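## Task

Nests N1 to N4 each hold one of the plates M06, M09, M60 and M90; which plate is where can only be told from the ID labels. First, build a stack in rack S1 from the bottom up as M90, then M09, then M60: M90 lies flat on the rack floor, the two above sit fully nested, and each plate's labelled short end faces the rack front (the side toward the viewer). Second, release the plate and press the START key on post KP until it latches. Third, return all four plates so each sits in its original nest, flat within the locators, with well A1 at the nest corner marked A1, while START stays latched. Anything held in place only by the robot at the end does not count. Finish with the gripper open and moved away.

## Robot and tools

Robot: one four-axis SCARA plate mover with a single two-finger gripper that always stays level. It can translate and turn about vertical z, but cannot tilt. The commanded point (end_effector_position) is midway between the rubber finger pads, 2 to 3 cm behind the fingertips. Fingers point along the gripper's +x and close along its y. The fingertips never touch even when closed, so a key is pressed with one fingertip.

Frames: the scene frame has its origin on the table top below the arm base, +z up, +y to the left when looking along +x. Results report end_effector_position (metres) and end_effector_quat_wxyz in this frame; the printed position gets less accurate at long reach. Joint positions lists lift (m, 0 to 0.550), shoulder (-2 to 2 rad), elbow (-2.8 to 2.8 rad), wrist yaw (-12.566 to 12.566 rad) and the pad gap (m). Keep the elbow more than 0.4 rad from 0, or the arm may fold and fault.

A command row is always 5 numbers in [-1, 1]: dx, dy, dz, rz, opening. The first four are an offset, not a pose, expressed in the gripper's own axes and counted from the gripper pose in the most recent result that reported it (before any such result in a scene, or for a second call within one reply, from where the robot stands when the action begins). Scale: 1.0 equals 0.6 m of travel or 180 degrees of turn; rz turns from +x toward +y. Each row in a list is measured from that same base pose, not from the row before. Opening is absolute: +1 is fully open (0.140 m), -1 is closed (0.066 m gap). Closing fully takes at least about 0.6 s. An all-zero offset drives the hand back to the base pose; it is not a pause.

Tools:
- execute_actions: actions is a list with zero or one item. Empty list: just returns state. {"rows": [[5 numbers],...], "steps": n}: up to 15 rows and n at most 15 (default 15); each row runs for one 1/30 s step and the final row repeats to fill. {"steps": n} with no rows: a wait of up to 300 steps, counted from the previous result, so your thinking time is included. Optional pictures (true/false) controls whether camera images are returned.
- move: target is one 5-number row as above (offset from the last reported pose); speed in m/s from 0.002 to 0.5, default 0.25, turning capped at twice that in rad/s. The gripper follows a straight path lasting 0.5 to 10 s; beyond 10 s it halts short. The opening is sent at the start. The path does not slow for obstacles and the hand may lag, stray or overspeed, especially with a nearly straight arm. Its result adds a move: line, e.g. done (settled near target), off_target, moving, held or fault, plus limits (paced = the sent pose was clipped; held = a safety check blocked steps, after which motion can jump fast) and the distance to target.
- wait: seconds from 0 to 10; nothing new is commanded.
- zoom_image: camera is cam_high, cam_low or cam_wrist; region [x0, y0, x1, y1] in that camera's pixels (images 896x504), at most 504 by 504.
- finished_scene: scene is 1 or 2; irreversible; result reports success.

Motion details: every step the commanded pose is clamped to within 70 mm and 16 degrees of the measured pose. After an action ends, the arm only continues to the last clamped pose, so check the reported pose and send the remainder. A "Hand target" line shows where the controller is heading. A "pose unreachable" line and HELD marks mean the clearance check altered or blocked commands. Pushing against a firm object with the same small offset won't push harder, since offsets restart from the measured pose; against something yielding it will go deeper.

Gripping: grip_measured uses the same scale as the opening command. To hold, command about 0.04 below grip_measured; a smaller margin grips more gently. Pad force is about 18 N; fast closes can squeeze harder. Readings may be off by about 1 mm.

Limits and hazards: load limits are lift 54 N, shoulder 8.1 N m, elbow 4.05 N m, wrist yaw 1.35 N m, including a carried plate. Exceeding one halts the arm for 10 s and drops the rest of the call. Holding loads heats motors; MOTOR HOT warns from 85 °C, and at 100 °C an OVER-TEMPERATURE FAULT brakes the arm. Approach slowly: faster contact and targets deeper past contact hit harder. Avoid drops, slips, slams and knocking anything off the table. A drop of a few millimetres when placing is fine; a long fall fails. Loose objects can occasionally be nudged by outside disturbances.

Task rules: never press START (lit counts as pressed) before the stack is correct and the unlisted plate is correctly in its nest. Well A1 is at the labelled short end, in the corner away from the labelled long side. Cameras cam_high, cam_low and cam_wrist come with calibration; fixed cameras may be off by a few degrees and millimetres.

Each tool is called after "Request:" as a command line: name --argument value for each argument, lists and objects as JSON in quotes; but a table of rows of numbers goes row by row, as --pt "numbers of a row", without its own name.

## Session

Request:
execute_actions --actions '[]'

Scene clock: 0.00 s of 15600.00 s.
end_effector_position=(+0.5231, -0.3681, +0.2645) grip_measured=+0.99 end_effector_quat_wxyz=(+0.987, +0.000, +0.000, +0.158)
Joint positions: [ 0.259 -0.661  2.208 -1.228  0.14 ]
Hand target: +0.523, -0.368, +0.264; +0.987, +0.000, +0.000, +0.158
camera_calibration (this result's frames):
cam_wrist: T_world_to_cam=[[0.311728, -0.950149, 0.00651372, -0.50643], [-0.571251, -0.192887, -0.797789, 0.426164], [0.759275, 0.244972, -0.602902, -0.0524341], [0, 0, 0, 1]] pos_world=[0.441126, -0.386137, 0.311675]

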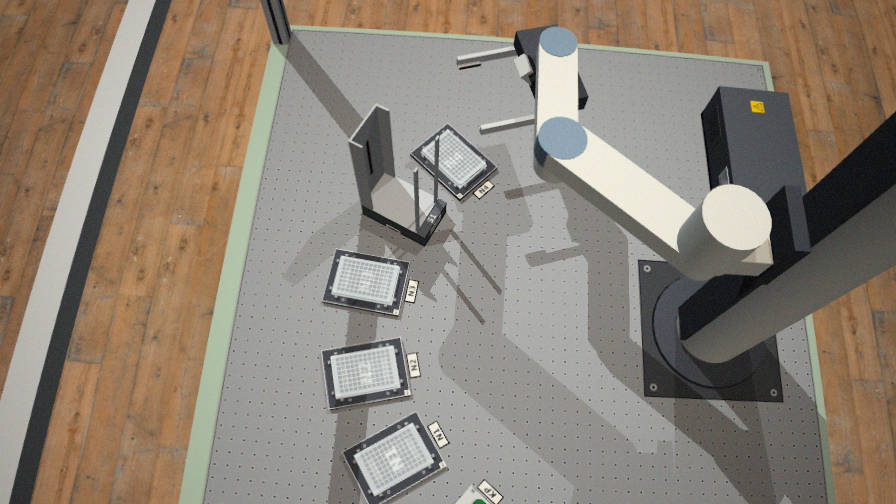

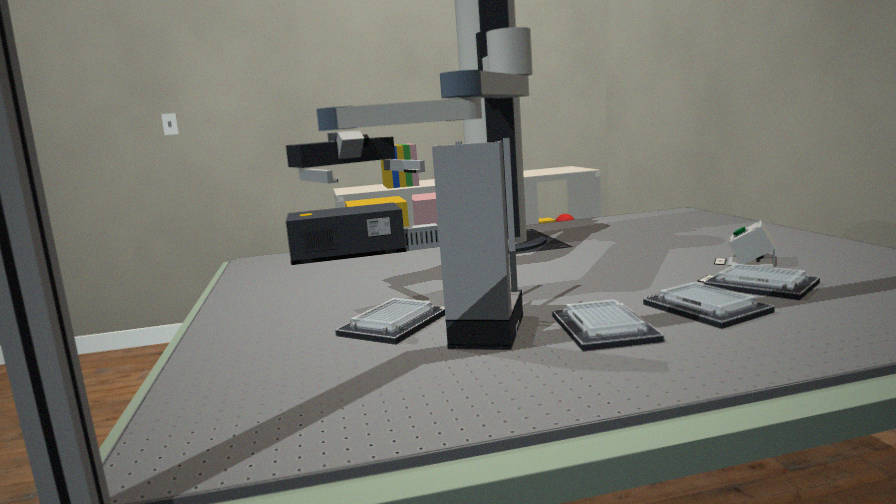

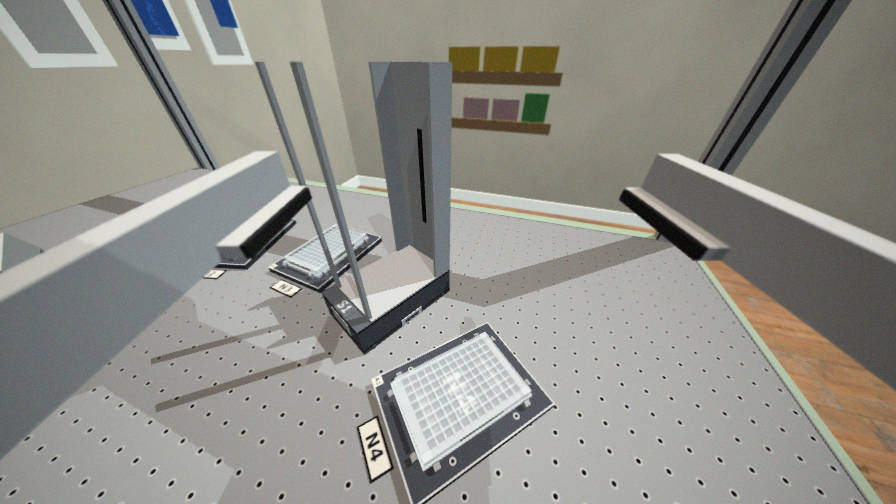

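Request:
move --target '[-0.045,0.169,-0.27,-0.345,-0.2]' --speed 0.35

Request:
zoom_image --camera "cam_high" --region '[300,240,520,504]'

Request:
zoom_image --camera "cam_low" --region '[540,250,840,360]'

Scene clock: 13.47 s of 15600.00 s.
end_effector_position=(+0.4658, -0.2801, +0.1024) grip_measured=-0.20 end_effector_quat_wxyz=(+0.928, +0.000, +0.000, -0.373)
Joint positions: [ 0.097  0.145  1.054 -1.964  0.096]
Hand target: +0.466, -0.280, +0.102; +0.928, +0.000, +0.000, -0.374
Off the commanded pose: 0.000 m, 0 deg.
After step 90, 8.53 s passed at rest.
move: done
camera_calibration (this result's frames):
cam_wrist: T_world_to_cam=[[-0.693584, -0.720346, 0.00651372, 0.128687], [-0.437921, 0.414438, -0.797789, 0.389101], [0.571984, -0.556186, -0.602902, -0.265331], [0, 0, 0, 1]] pos_world=[0.411416, -0.216133, 0.149613]

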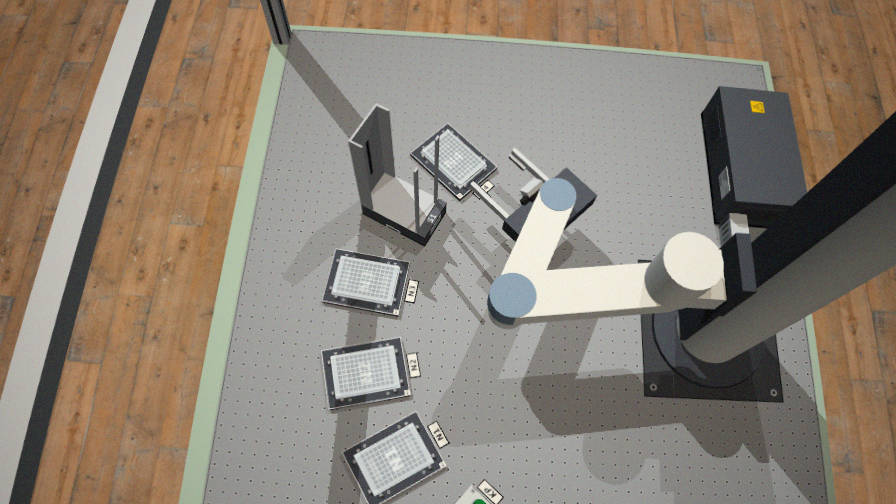

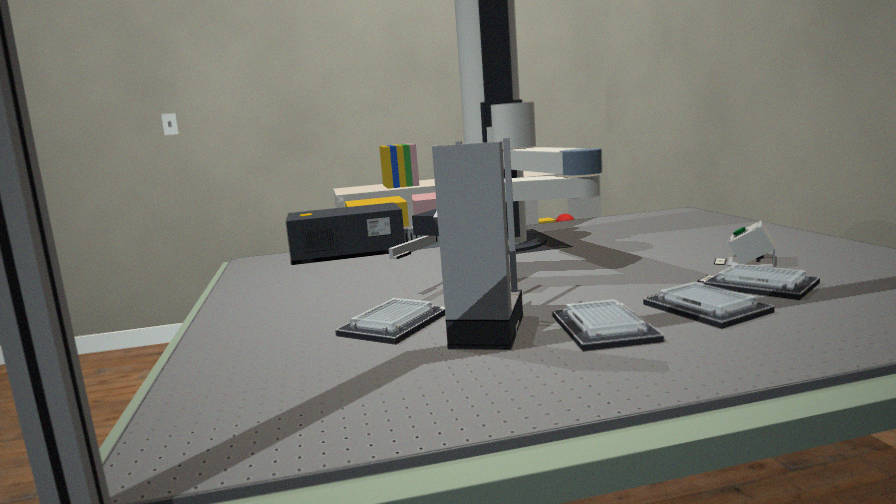

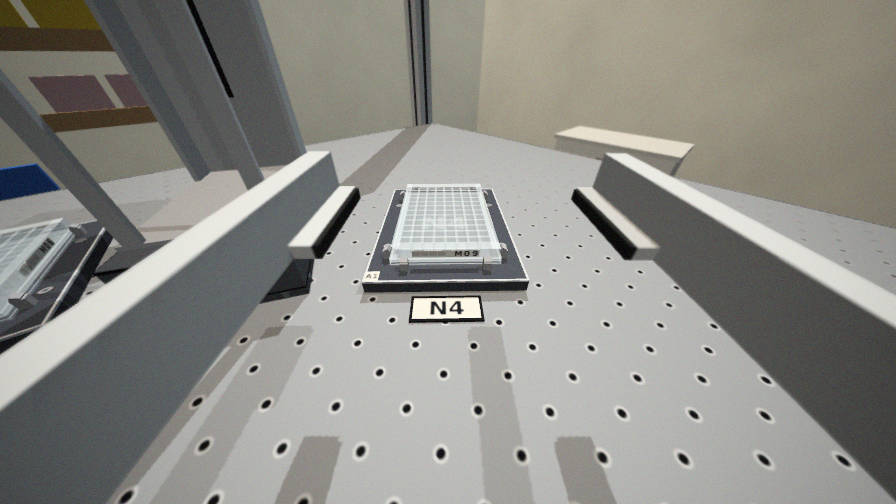

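Region (300, 240, 520, 504) of cam_high's 896x504 image, scaled by 1.909, with more detail than that image has.

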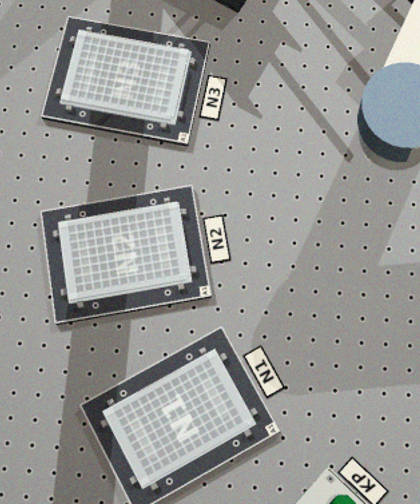

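Region (540, 250, 840, 360) of cam_low's 896x504 image, scaled by 1.680, with more detail than that image has; it fills the top 185 rows of this view, and the rest is white.

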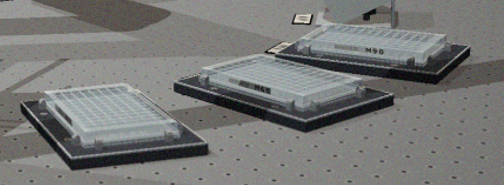

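Request:
move --target '[-0.487,0.792,-0.045,0.416,-0.2]' --speed 0.35

Scene clock: 23.23 s of 15600.00 s.
end_effector_position=(+0.5842, +0.2652, +0.0754) grip_measured=-0.20 end_effector_quat_wxyz=(+0.964, +0.000, +0.000, +0.268)
Joint positions: [ 0.07   1.344  1.458 -2.26   0.096]
Hand target: +0.584, +0.265, +0.075; +0.964, +0.000, +0.000, +0.267
Off the commanded pose: 0.000 m, 0 deg.
After step 90, 4.47 s passed at rest.
move: done
camera_calibration (this result's frames):
cam_wrist: T_world_to_cam=[[0.514924, -0.857211, 0.00651372, -0.0658651], [-0.51416, -0.314917, -0.797789, 0.431377], [0.685924, 0.407452, -0.602902, -0.368099], [0, 0, 0, 1]] pos_world=[0.5082, 0.22937, 0.122649]

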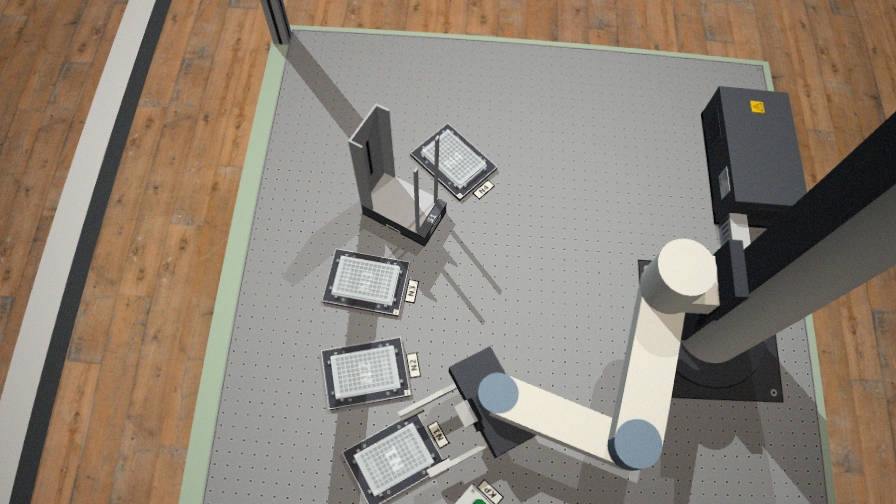

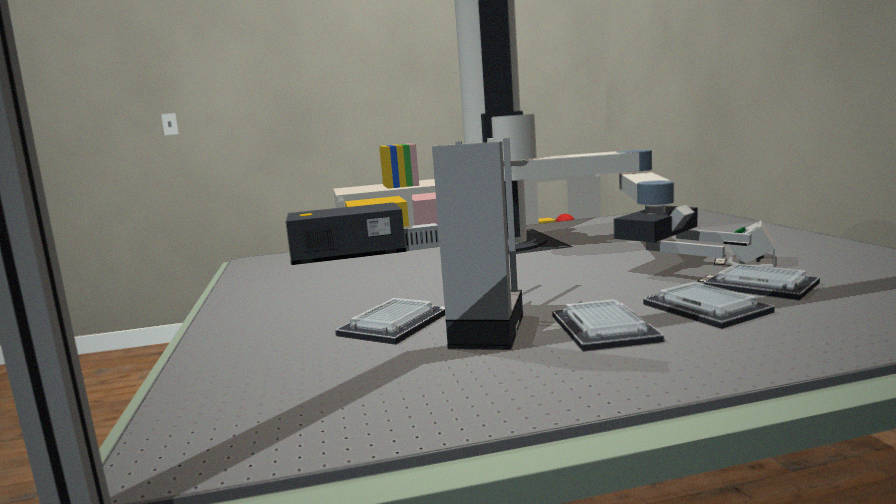

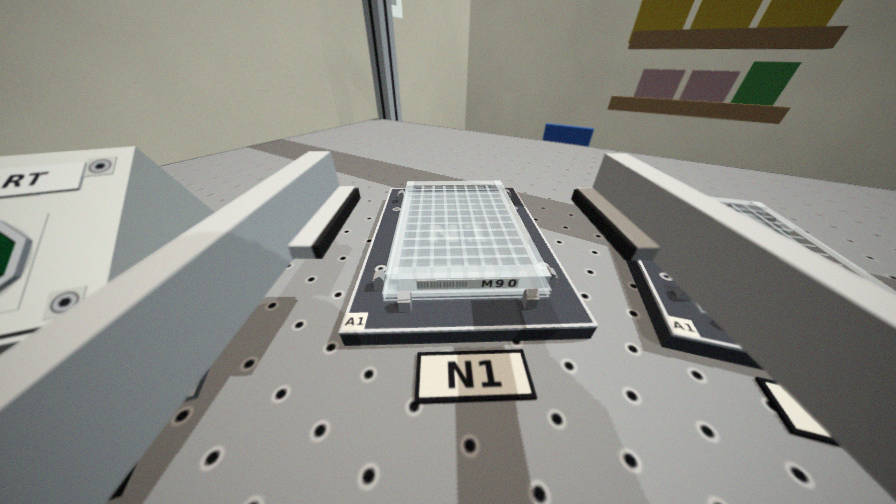

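Request:
move --target '[0.102,-0.002,-0.045,0,0]' --speed 0.15

Request:
move --target '[0,0,-0.0255,0,0]' --speed 0.04

Scene clock: 29.53 s of 15600.00 s.
end_effector_position=(+0.6372, +0.2957, +0.0484) grip_measured=+0.00 end_effector_quat_wxyz=(+0.963, +0.000, +0.000, +0.268)
Joint positions: [ 0.043  1.186  1.804 -2.449  0.103]
Hand target: +0.637, +0.296, +0.048; +0.964, +0.000, +0.000, +0.268
Off the commanded pose: 0.000 m, 0 deg.
After step 90, 2.50 s passed at rest.
move: done
camera_calibration (this result's frames):
cam_wrist: T_world_to_cam=[[0.515047, -0.857137, 0.00651372, -0.0669239], [-0.514115, -0.31499, -0.797789, 0.446674], [0.685866, 0.40755, -0.602902, -0.433237], [0, 0, 0, 1]] pos_world=[0.561254, 0.259901, 0.0955875]

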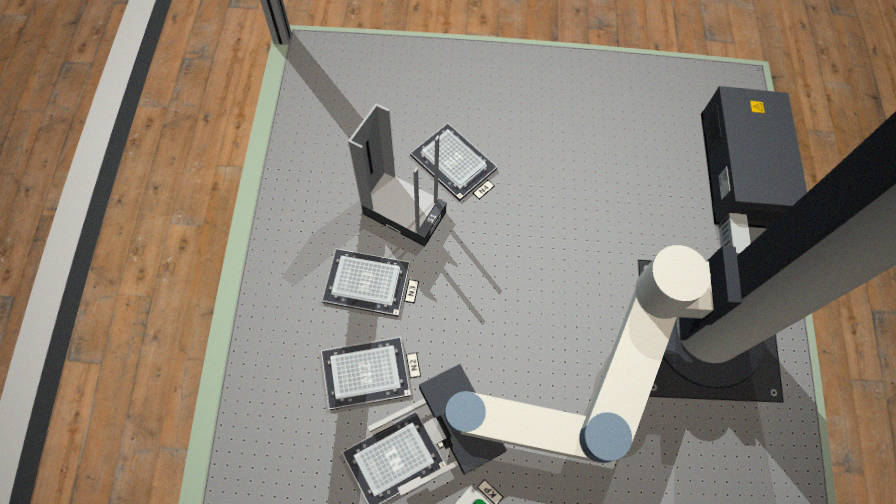

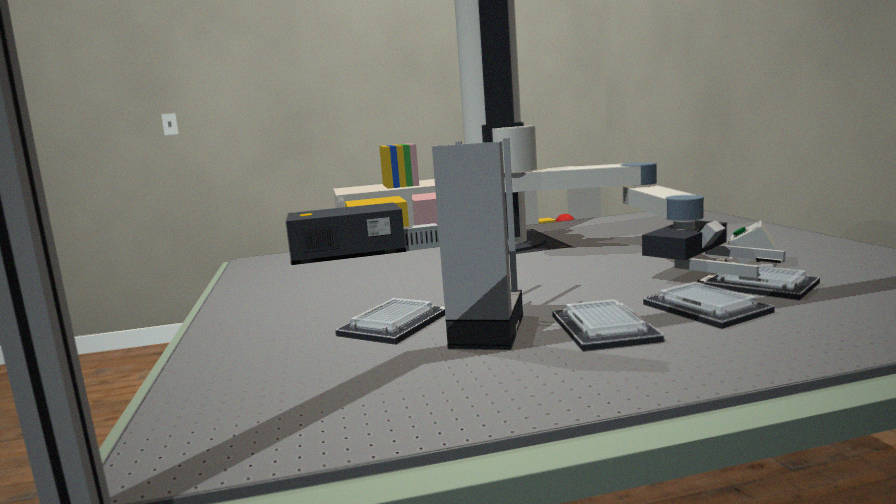

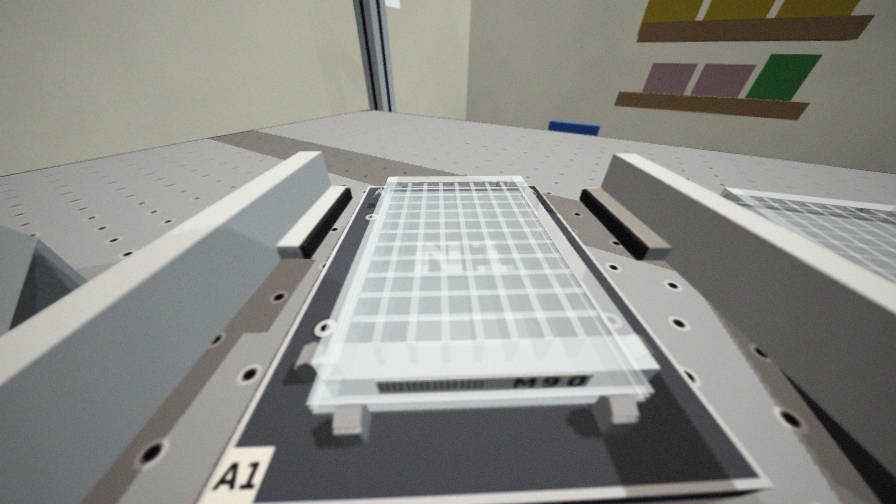

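Scene clock: 30.23 s of 15600.00 s.
end_effector_position=(+0.6372, +0.2957, +0.0330) grip_measured=+0.00 end_effector_quat_wxyz=(+0.963, +0.000, +0.000, +0.268)
Joint positions: [ 0.028  1.186  1.804 -2.449  0.103]
Hand target: +0.637, +0.296, +0.033; +0.963, +0.000, +0.000, +0.268
Off the commanded pose: 0.000 m, 0 deg.
move: done
camera_calibration (this result's frames):
cam_wrist: T_world_to_cam=[[0.515044, -0.857139, 0.00651372, -0.0668226], [-0.514116, -0.314989, -0.797789, 0.434418], [0.685867, 0.407548, -0.602902, -0.442499], [0, 0, 0, 1]] pos_world=[0.561254, 0.2599, 0.0802259]

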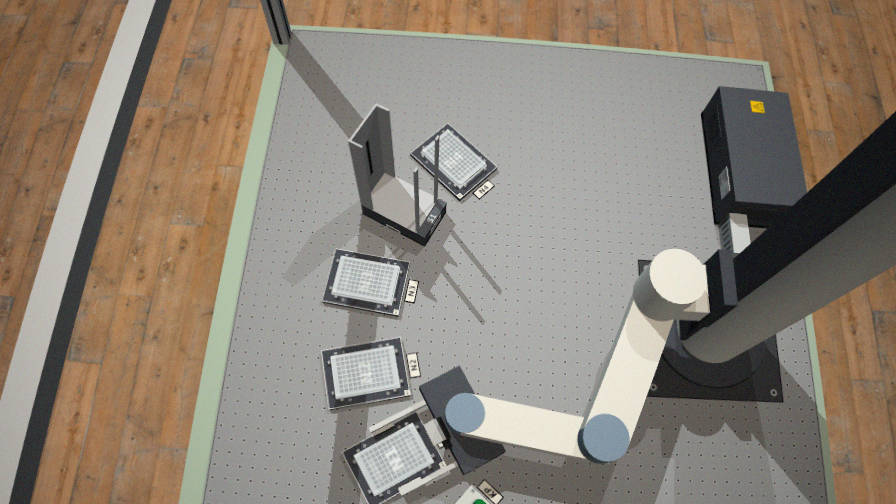

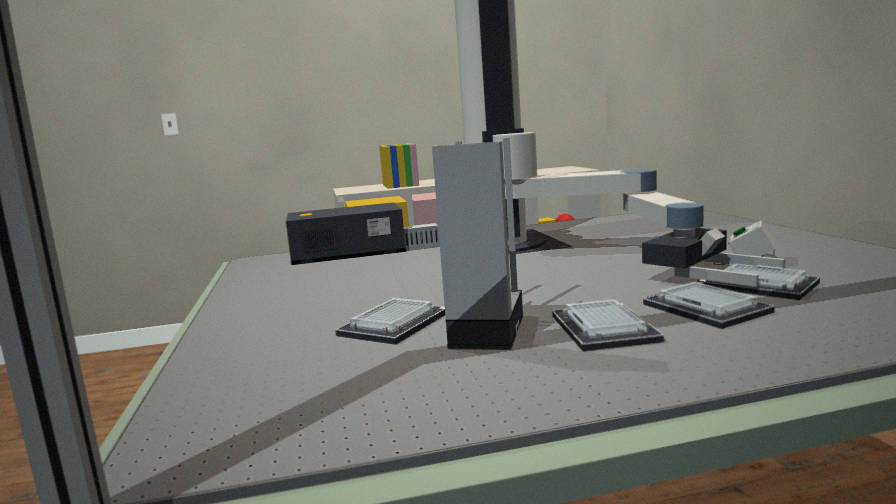

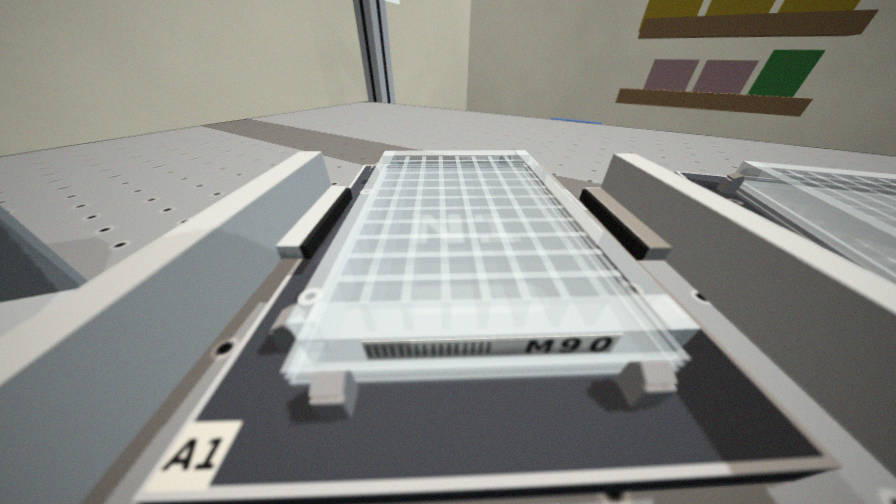

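Request:
move --target '[-0.003,0.002,0,0.0122,0]' --speed 0.04

Scene clock: 36.60 s of 15600.00 s.
end_effector_position=(+0.6350, +0.2959, +0.0330) grip_measured=+0.00 end_effector_quat_wxyz=(+0.958, +0.000, +0.000, +0.286)
Joint positions: [ 0.028  1.181  1.793 -2.394  0.103]
Hand target: +0.635, +0.296, +0.033; +0.958, +0.000, +0.000, +0.286
Off the commanded pose: 0.000 m, 0 deg.
After step 90, 2.67 s passed at rest.
move: done
camera_calibration (this result's frames):
cam_wrist: T_world_to_cam=[[0.547477, -0.836796, 0.00651372, -0.0921916], [-0.501682, -0.334437, -0.797789, 0.431203], [0.669764, 0.433503, -0.602902, -0.438516], [0, 0, 0, 1]] pos_world=[0.560502, 0.257163, 0.080227]

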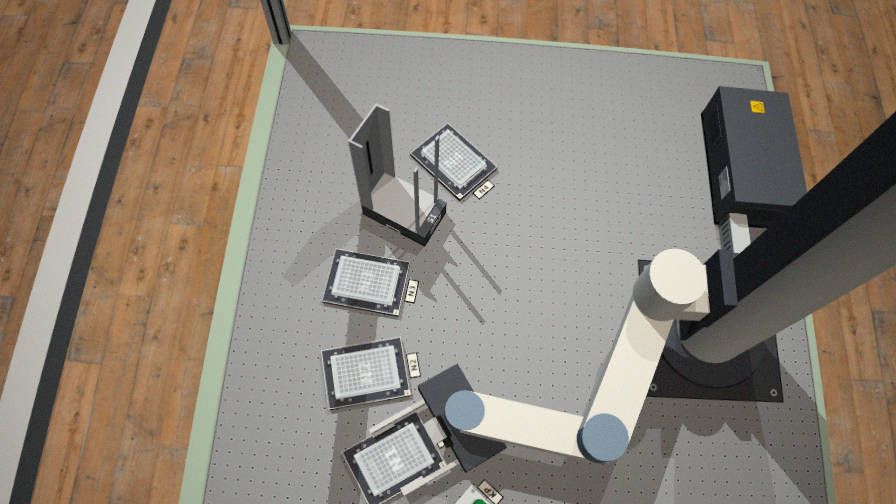

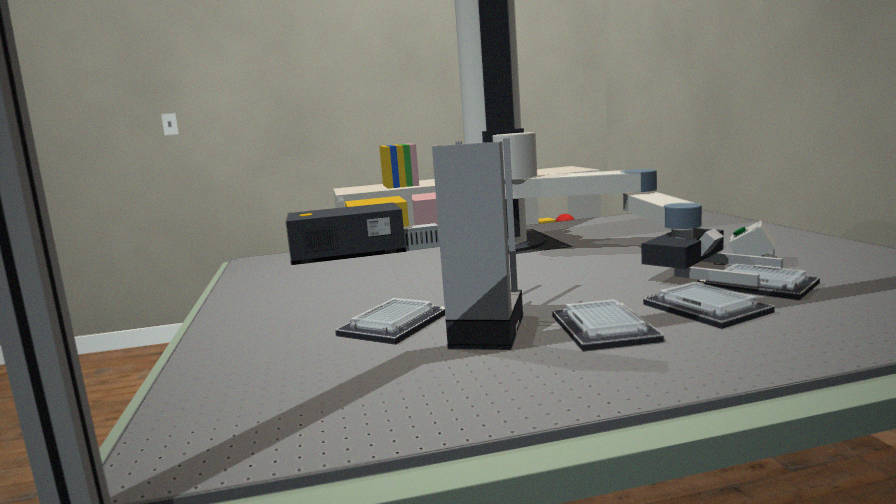

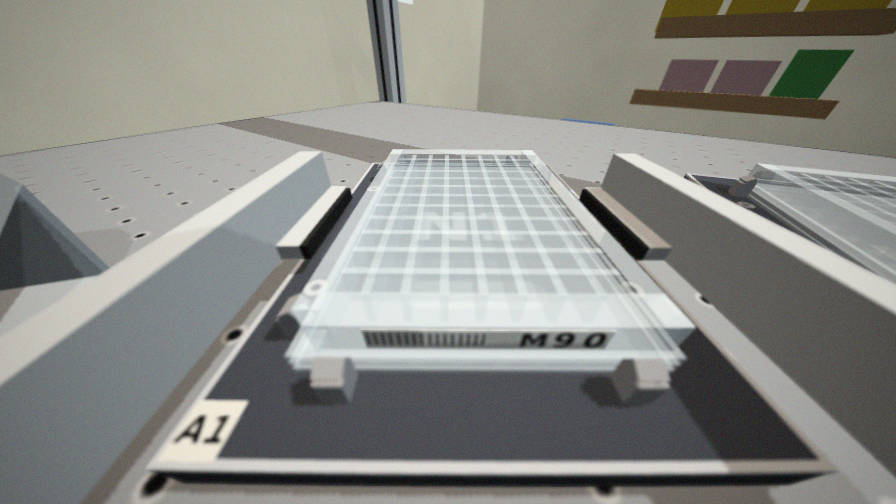

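Request:
execute_actions --actions '[{"rows":[[0,0,0,0,-0.4],[0,0,0,0,-0.4],[0,0,0,0,-0.4],[0,0,0,0,-0.4],[0,0,0,0,-0.45],[0,0,0,0,-0.5],[0,0,0,0,-0.54],[0,0,0,0,-0.57],[0,0,0,0,-0.6],[0,0,0,0,-0.62]],"steps":15}]' --pictures false

Request:
move --target '[0,0,0.51,0,-0.62]' --speed 0.3

Request:
move --target '[-0.434,-0.762,0,-0.329,-0.62]' --speed 0.35

Scene clock: 44.80 s of 15600.00 s.
end_effector_position=(+0.6350, +0.2959, +0.0331) grip_measured=-0.57 end_effector_quat_wxyz=(+0.958, +0.000, +0.000, +0.286)
Joint positions: [ 0.028  1.181  1.793 -2.394  0.082]
Hand target: +0.635, +0.296, +0.033; +0.958, +0.000, +0.000, +0.286
Off the commanded pose: 0.000 m, 0 deg.
Steps of this call (steps 1 to 90: nothing new was sent; then 4.70 s passed at rest; steps 91 to 105: all 15 steps of this action). Readings (end_effector_position):
91: (+0.6350, +0.2959, +0.0330)
92: (+0.6350, +0.2959, +0.0330)
94: (+0.6350, +0.2959, +0.0330)
98: (+0.6350, +0.2959, +0.0331)
105: the state above

Scene clock: 46.53 s of 15600.00 s.
end_effector_position=(+0.6350, +0.2959, +0.3391) grip_measured=-0.57 end_effector_quat_wxyz=(+0.958, +0.000, +0.000, +0.286)
Joint positions: [ 0.334  1.181  1.793 -2.394  0.082]
Hand target: +0.635, +0.296, +0.339; +0.958, +0.000, +0.000, +0.286
Off the commanded pose: 0.000 m, 0 deg.
move: done
camera_calibration (this result's frames):
cam_wrist: T_world_to_cam=[[0.547361, -0.836872, 0.00651372, -0.0941034], [-0.501728, -0.334368, -0.797789, 0.675415], [0.669825, 0.43341, -0.602902, -0.253982], [0, 0, 0, 1]] pos_world=[0.560507, 0.257163, 0.386326]

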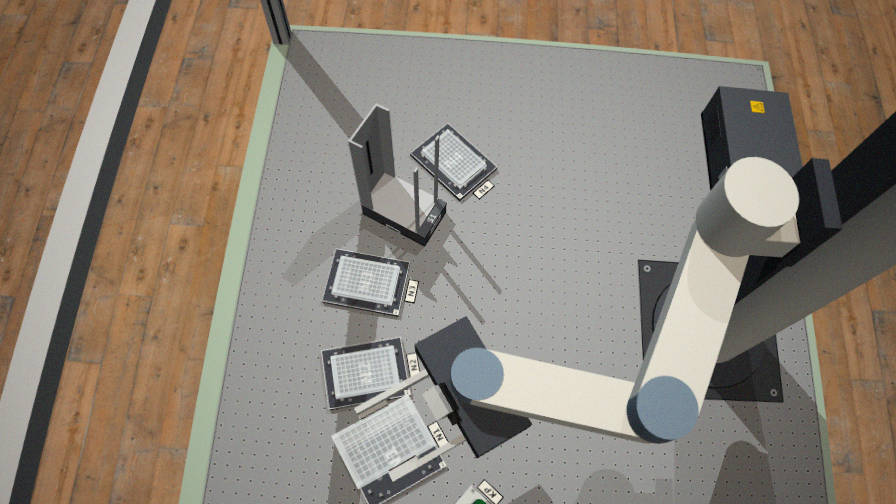

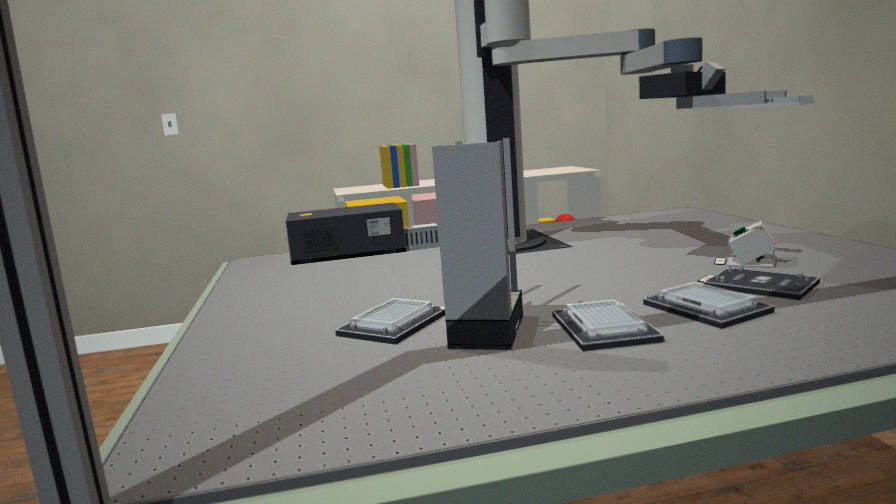

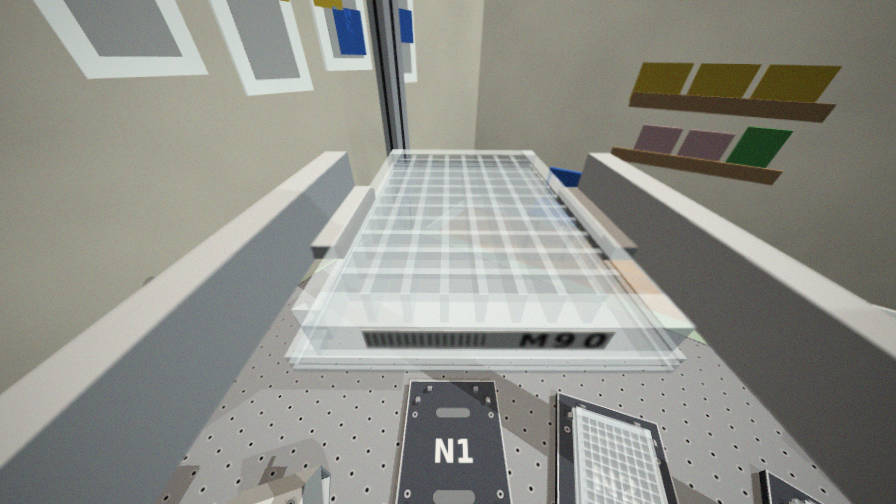

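Scene clock: 48.57 s of 15600.00 s.
end_effector_position=(+0.6680, -0.2294, +0.3391) grip_measured=-0.57 end_effector_quat_wxyz=(+0.974, +0.000, +0.000, -0.225)
Joint positions: [ 0.334  0.192  1.773 -2.419  0.082]
Hand target: +0.668, -0.229, +0.339; +0.974, +0.000, +0.000, -0.225
Off the commanded pose: 0.000 m, 0 deg.
move: done
camera_calibration (this result's frames):
cam_wrist: T_world_to_cam=[[-0.438884, -0.89852, 0.00651372, 0.0929723], [-0.544023, 0.259946, -0.797789, 0.680894], [0.715136, -0.353681, -0.602902, -0.259221], [0, 0, 0, 1]] pos_world=[0.596604, -0.18514, 0.386319]

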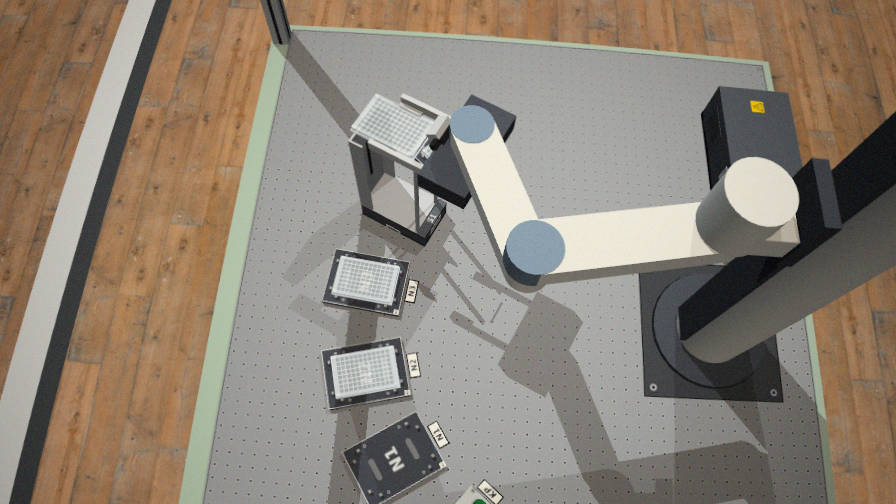

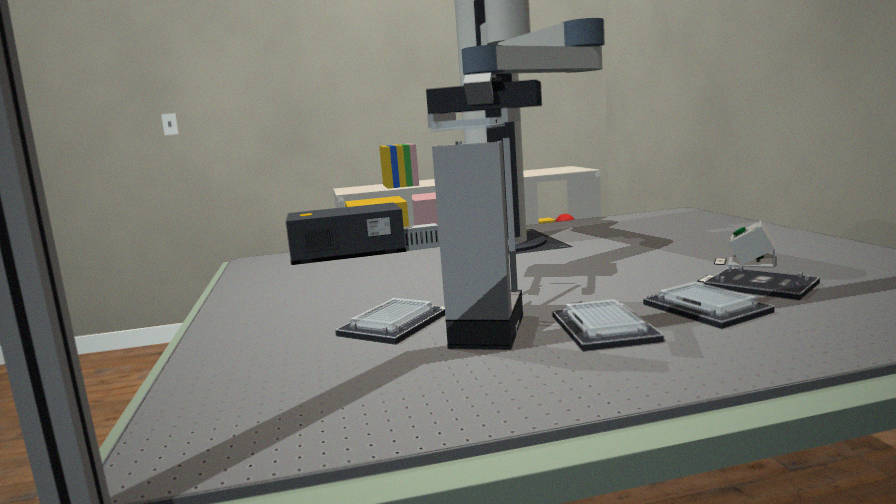

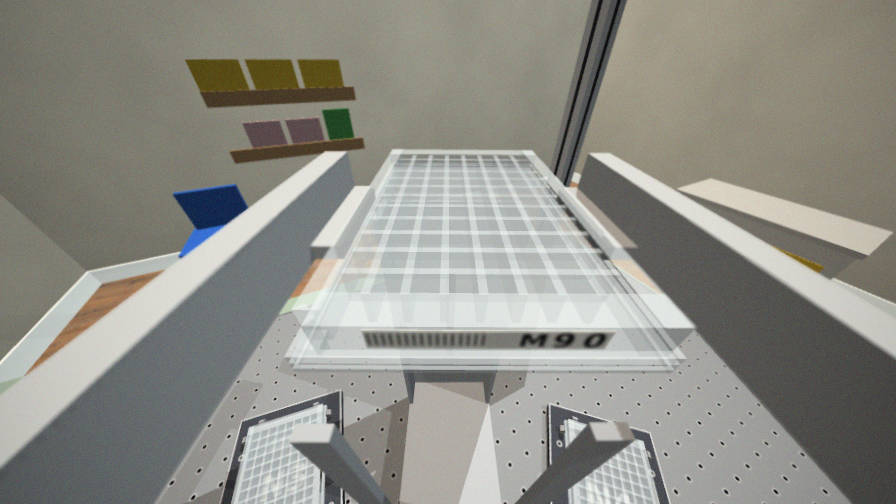

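Request:
move --target '[-0.005,0.008,-0.0127,0,-0.62]' --speed 0.05

Request:
zoom_image --camera "cam_wrist" --region '[240,130,740,504]'

Scene clock: 53.07 s of 15600.00 s.
end_effector_position=(+0.6674, -0.2237, +0.3315) grip_measured=-0.57 end_effector_quat_wxyz=(+0.974, +0.000, +0.000, -0.225)
Joint positions: [ 0.326  0.212  1.756 -2.421  0.082]
Hand target: +0.667, -0.224, +0.331; +0.974, +0.000, +0.000, -0.225
Off the commanded pose: 0.000 m, 0 deg.
After step 90, 0.80 s passed at rest.
move: done
camera_calibration (this result's frames):
cam_wrist: T_world_to_cam=[[-0.438604, -0.898657, 0.00651372, 0.0976543], [-0.544104, 0.259776, -0.797789, 0.673042], [0.715246, -0.353458, -0.602902, -0.261447], [0, 0, 0, 1]] pos_world=[0.596036, -0.179493, 0.378682]

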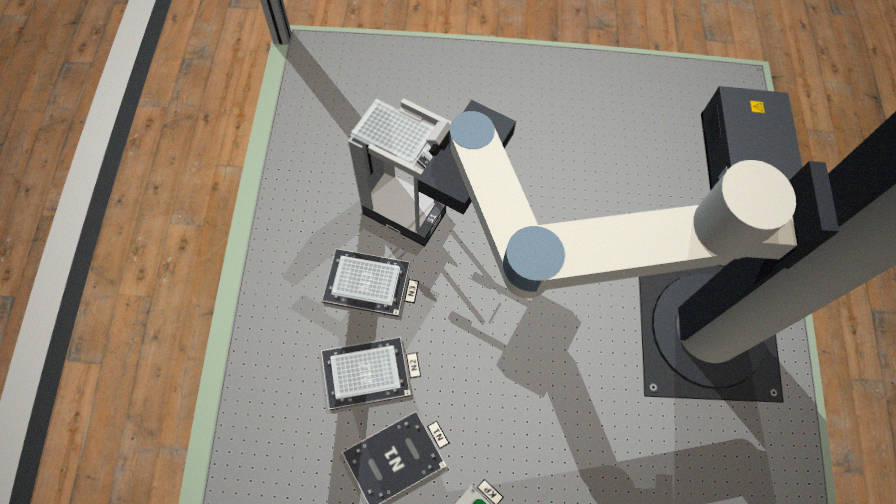

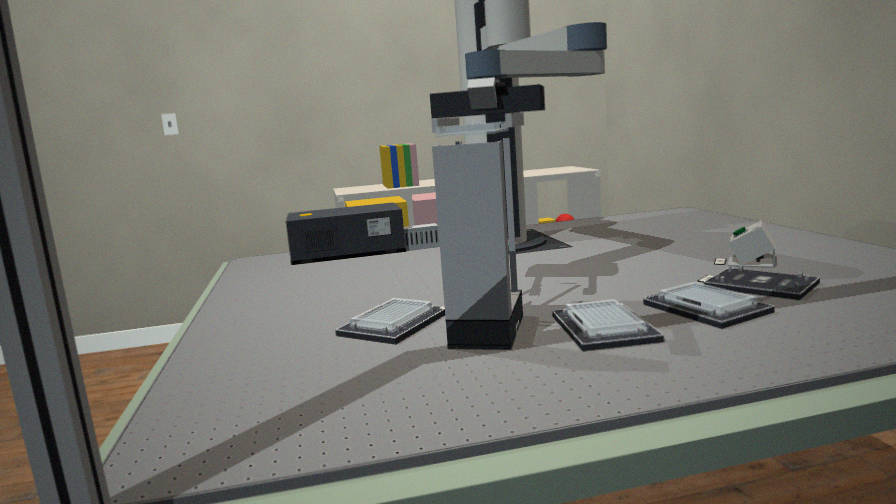

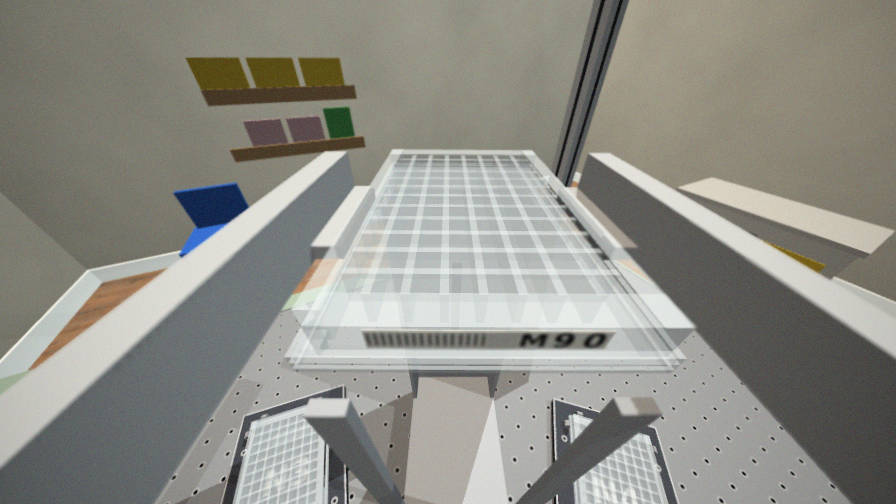

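Region (240, 130, 740, 504) of cam_wrist's 896x504 image, scaled by 1.008, with more detail than that image has; it fills the top 377 rows of this view, and the rest is white.

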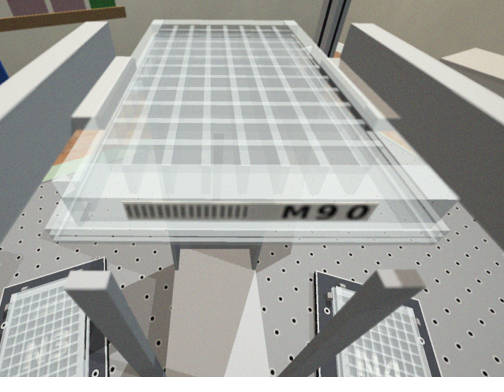

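Request:
move --target '[-0.0015,0.0006,-0.014,0.0022,-0.62]' --speed 0.03

Request:
zoom_image --camera "cam_wrist" --region '[240,130,740,504]'

Scene clock: 56.80 s of 15600.00 s.
end_effector_position=(+0.6668, -0.2231, +0.3230) grip_measured=-0.57 end_effector_quat_wxyz=(+0.975, +0.000, +0.000, -0.221)
Joint positions: [ 0.318  0.213  1.751 -2.41   0.082]
Hand target: +0.667, -0.223, +0.323; +0.975, +0.000, +0.000, -0.221
Off the commanded pose: 0.000 m, 0 deg.
After step 90, 0.03 s passed at rest.
move: done
camera_calibration (this result's frames):
cam_wrist: T_world_to_cam=[[-0.43264, -0.901543, 0.00651372, 0.093355], [-0.545814, 0.256165, -0.797789, 0.666118], [0.717573, -0.34871, -0.602902, -0.266322], [0, 0, 0, 1]] pos_world=[0.595071, -0.179342, 0.370247]

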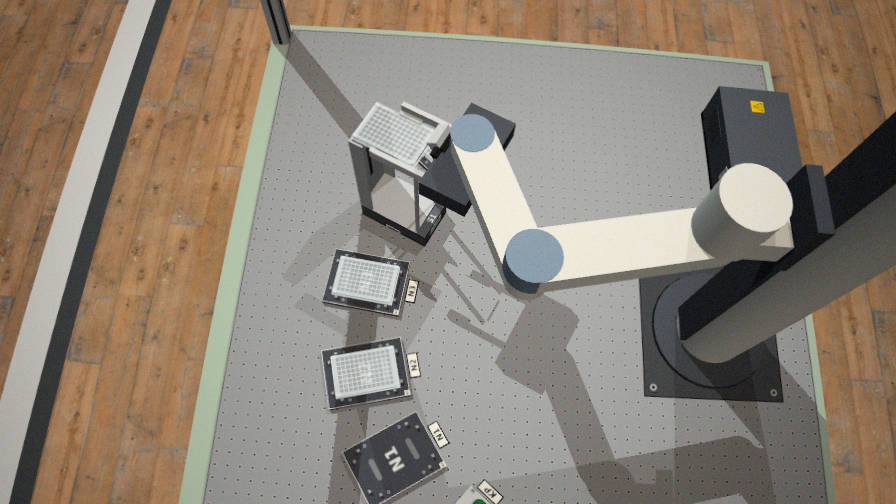

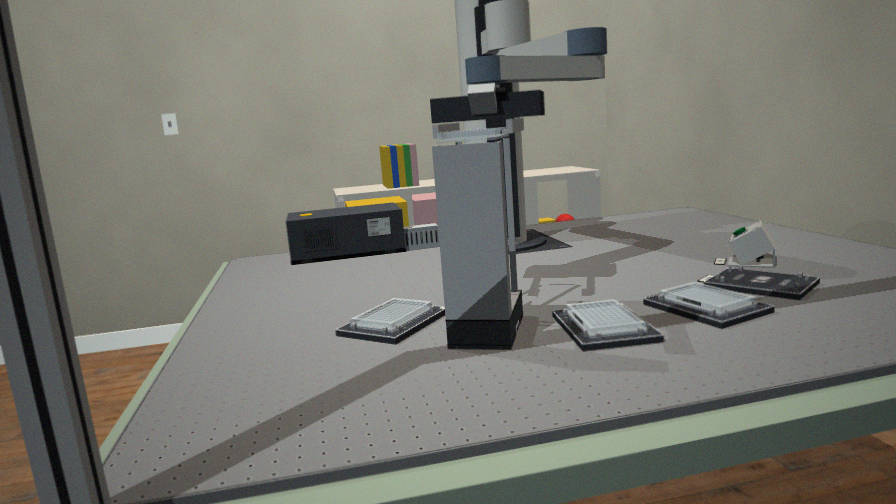

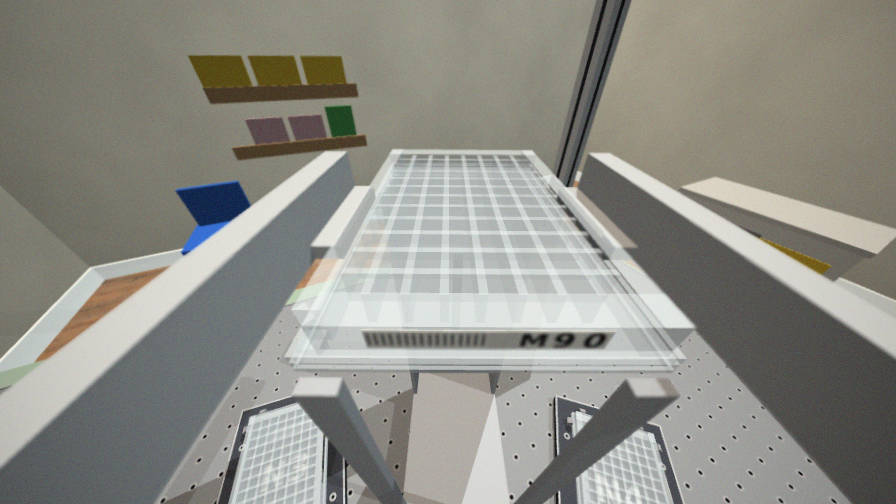

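Region (240, 130, 740, 504) of cam_wrist's 896x504 image, scaled by 1.008, with more detail than that image has; it fills the top 377 rows of this view, and the rest is white.

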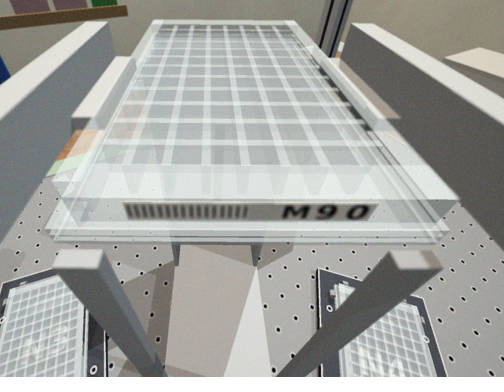

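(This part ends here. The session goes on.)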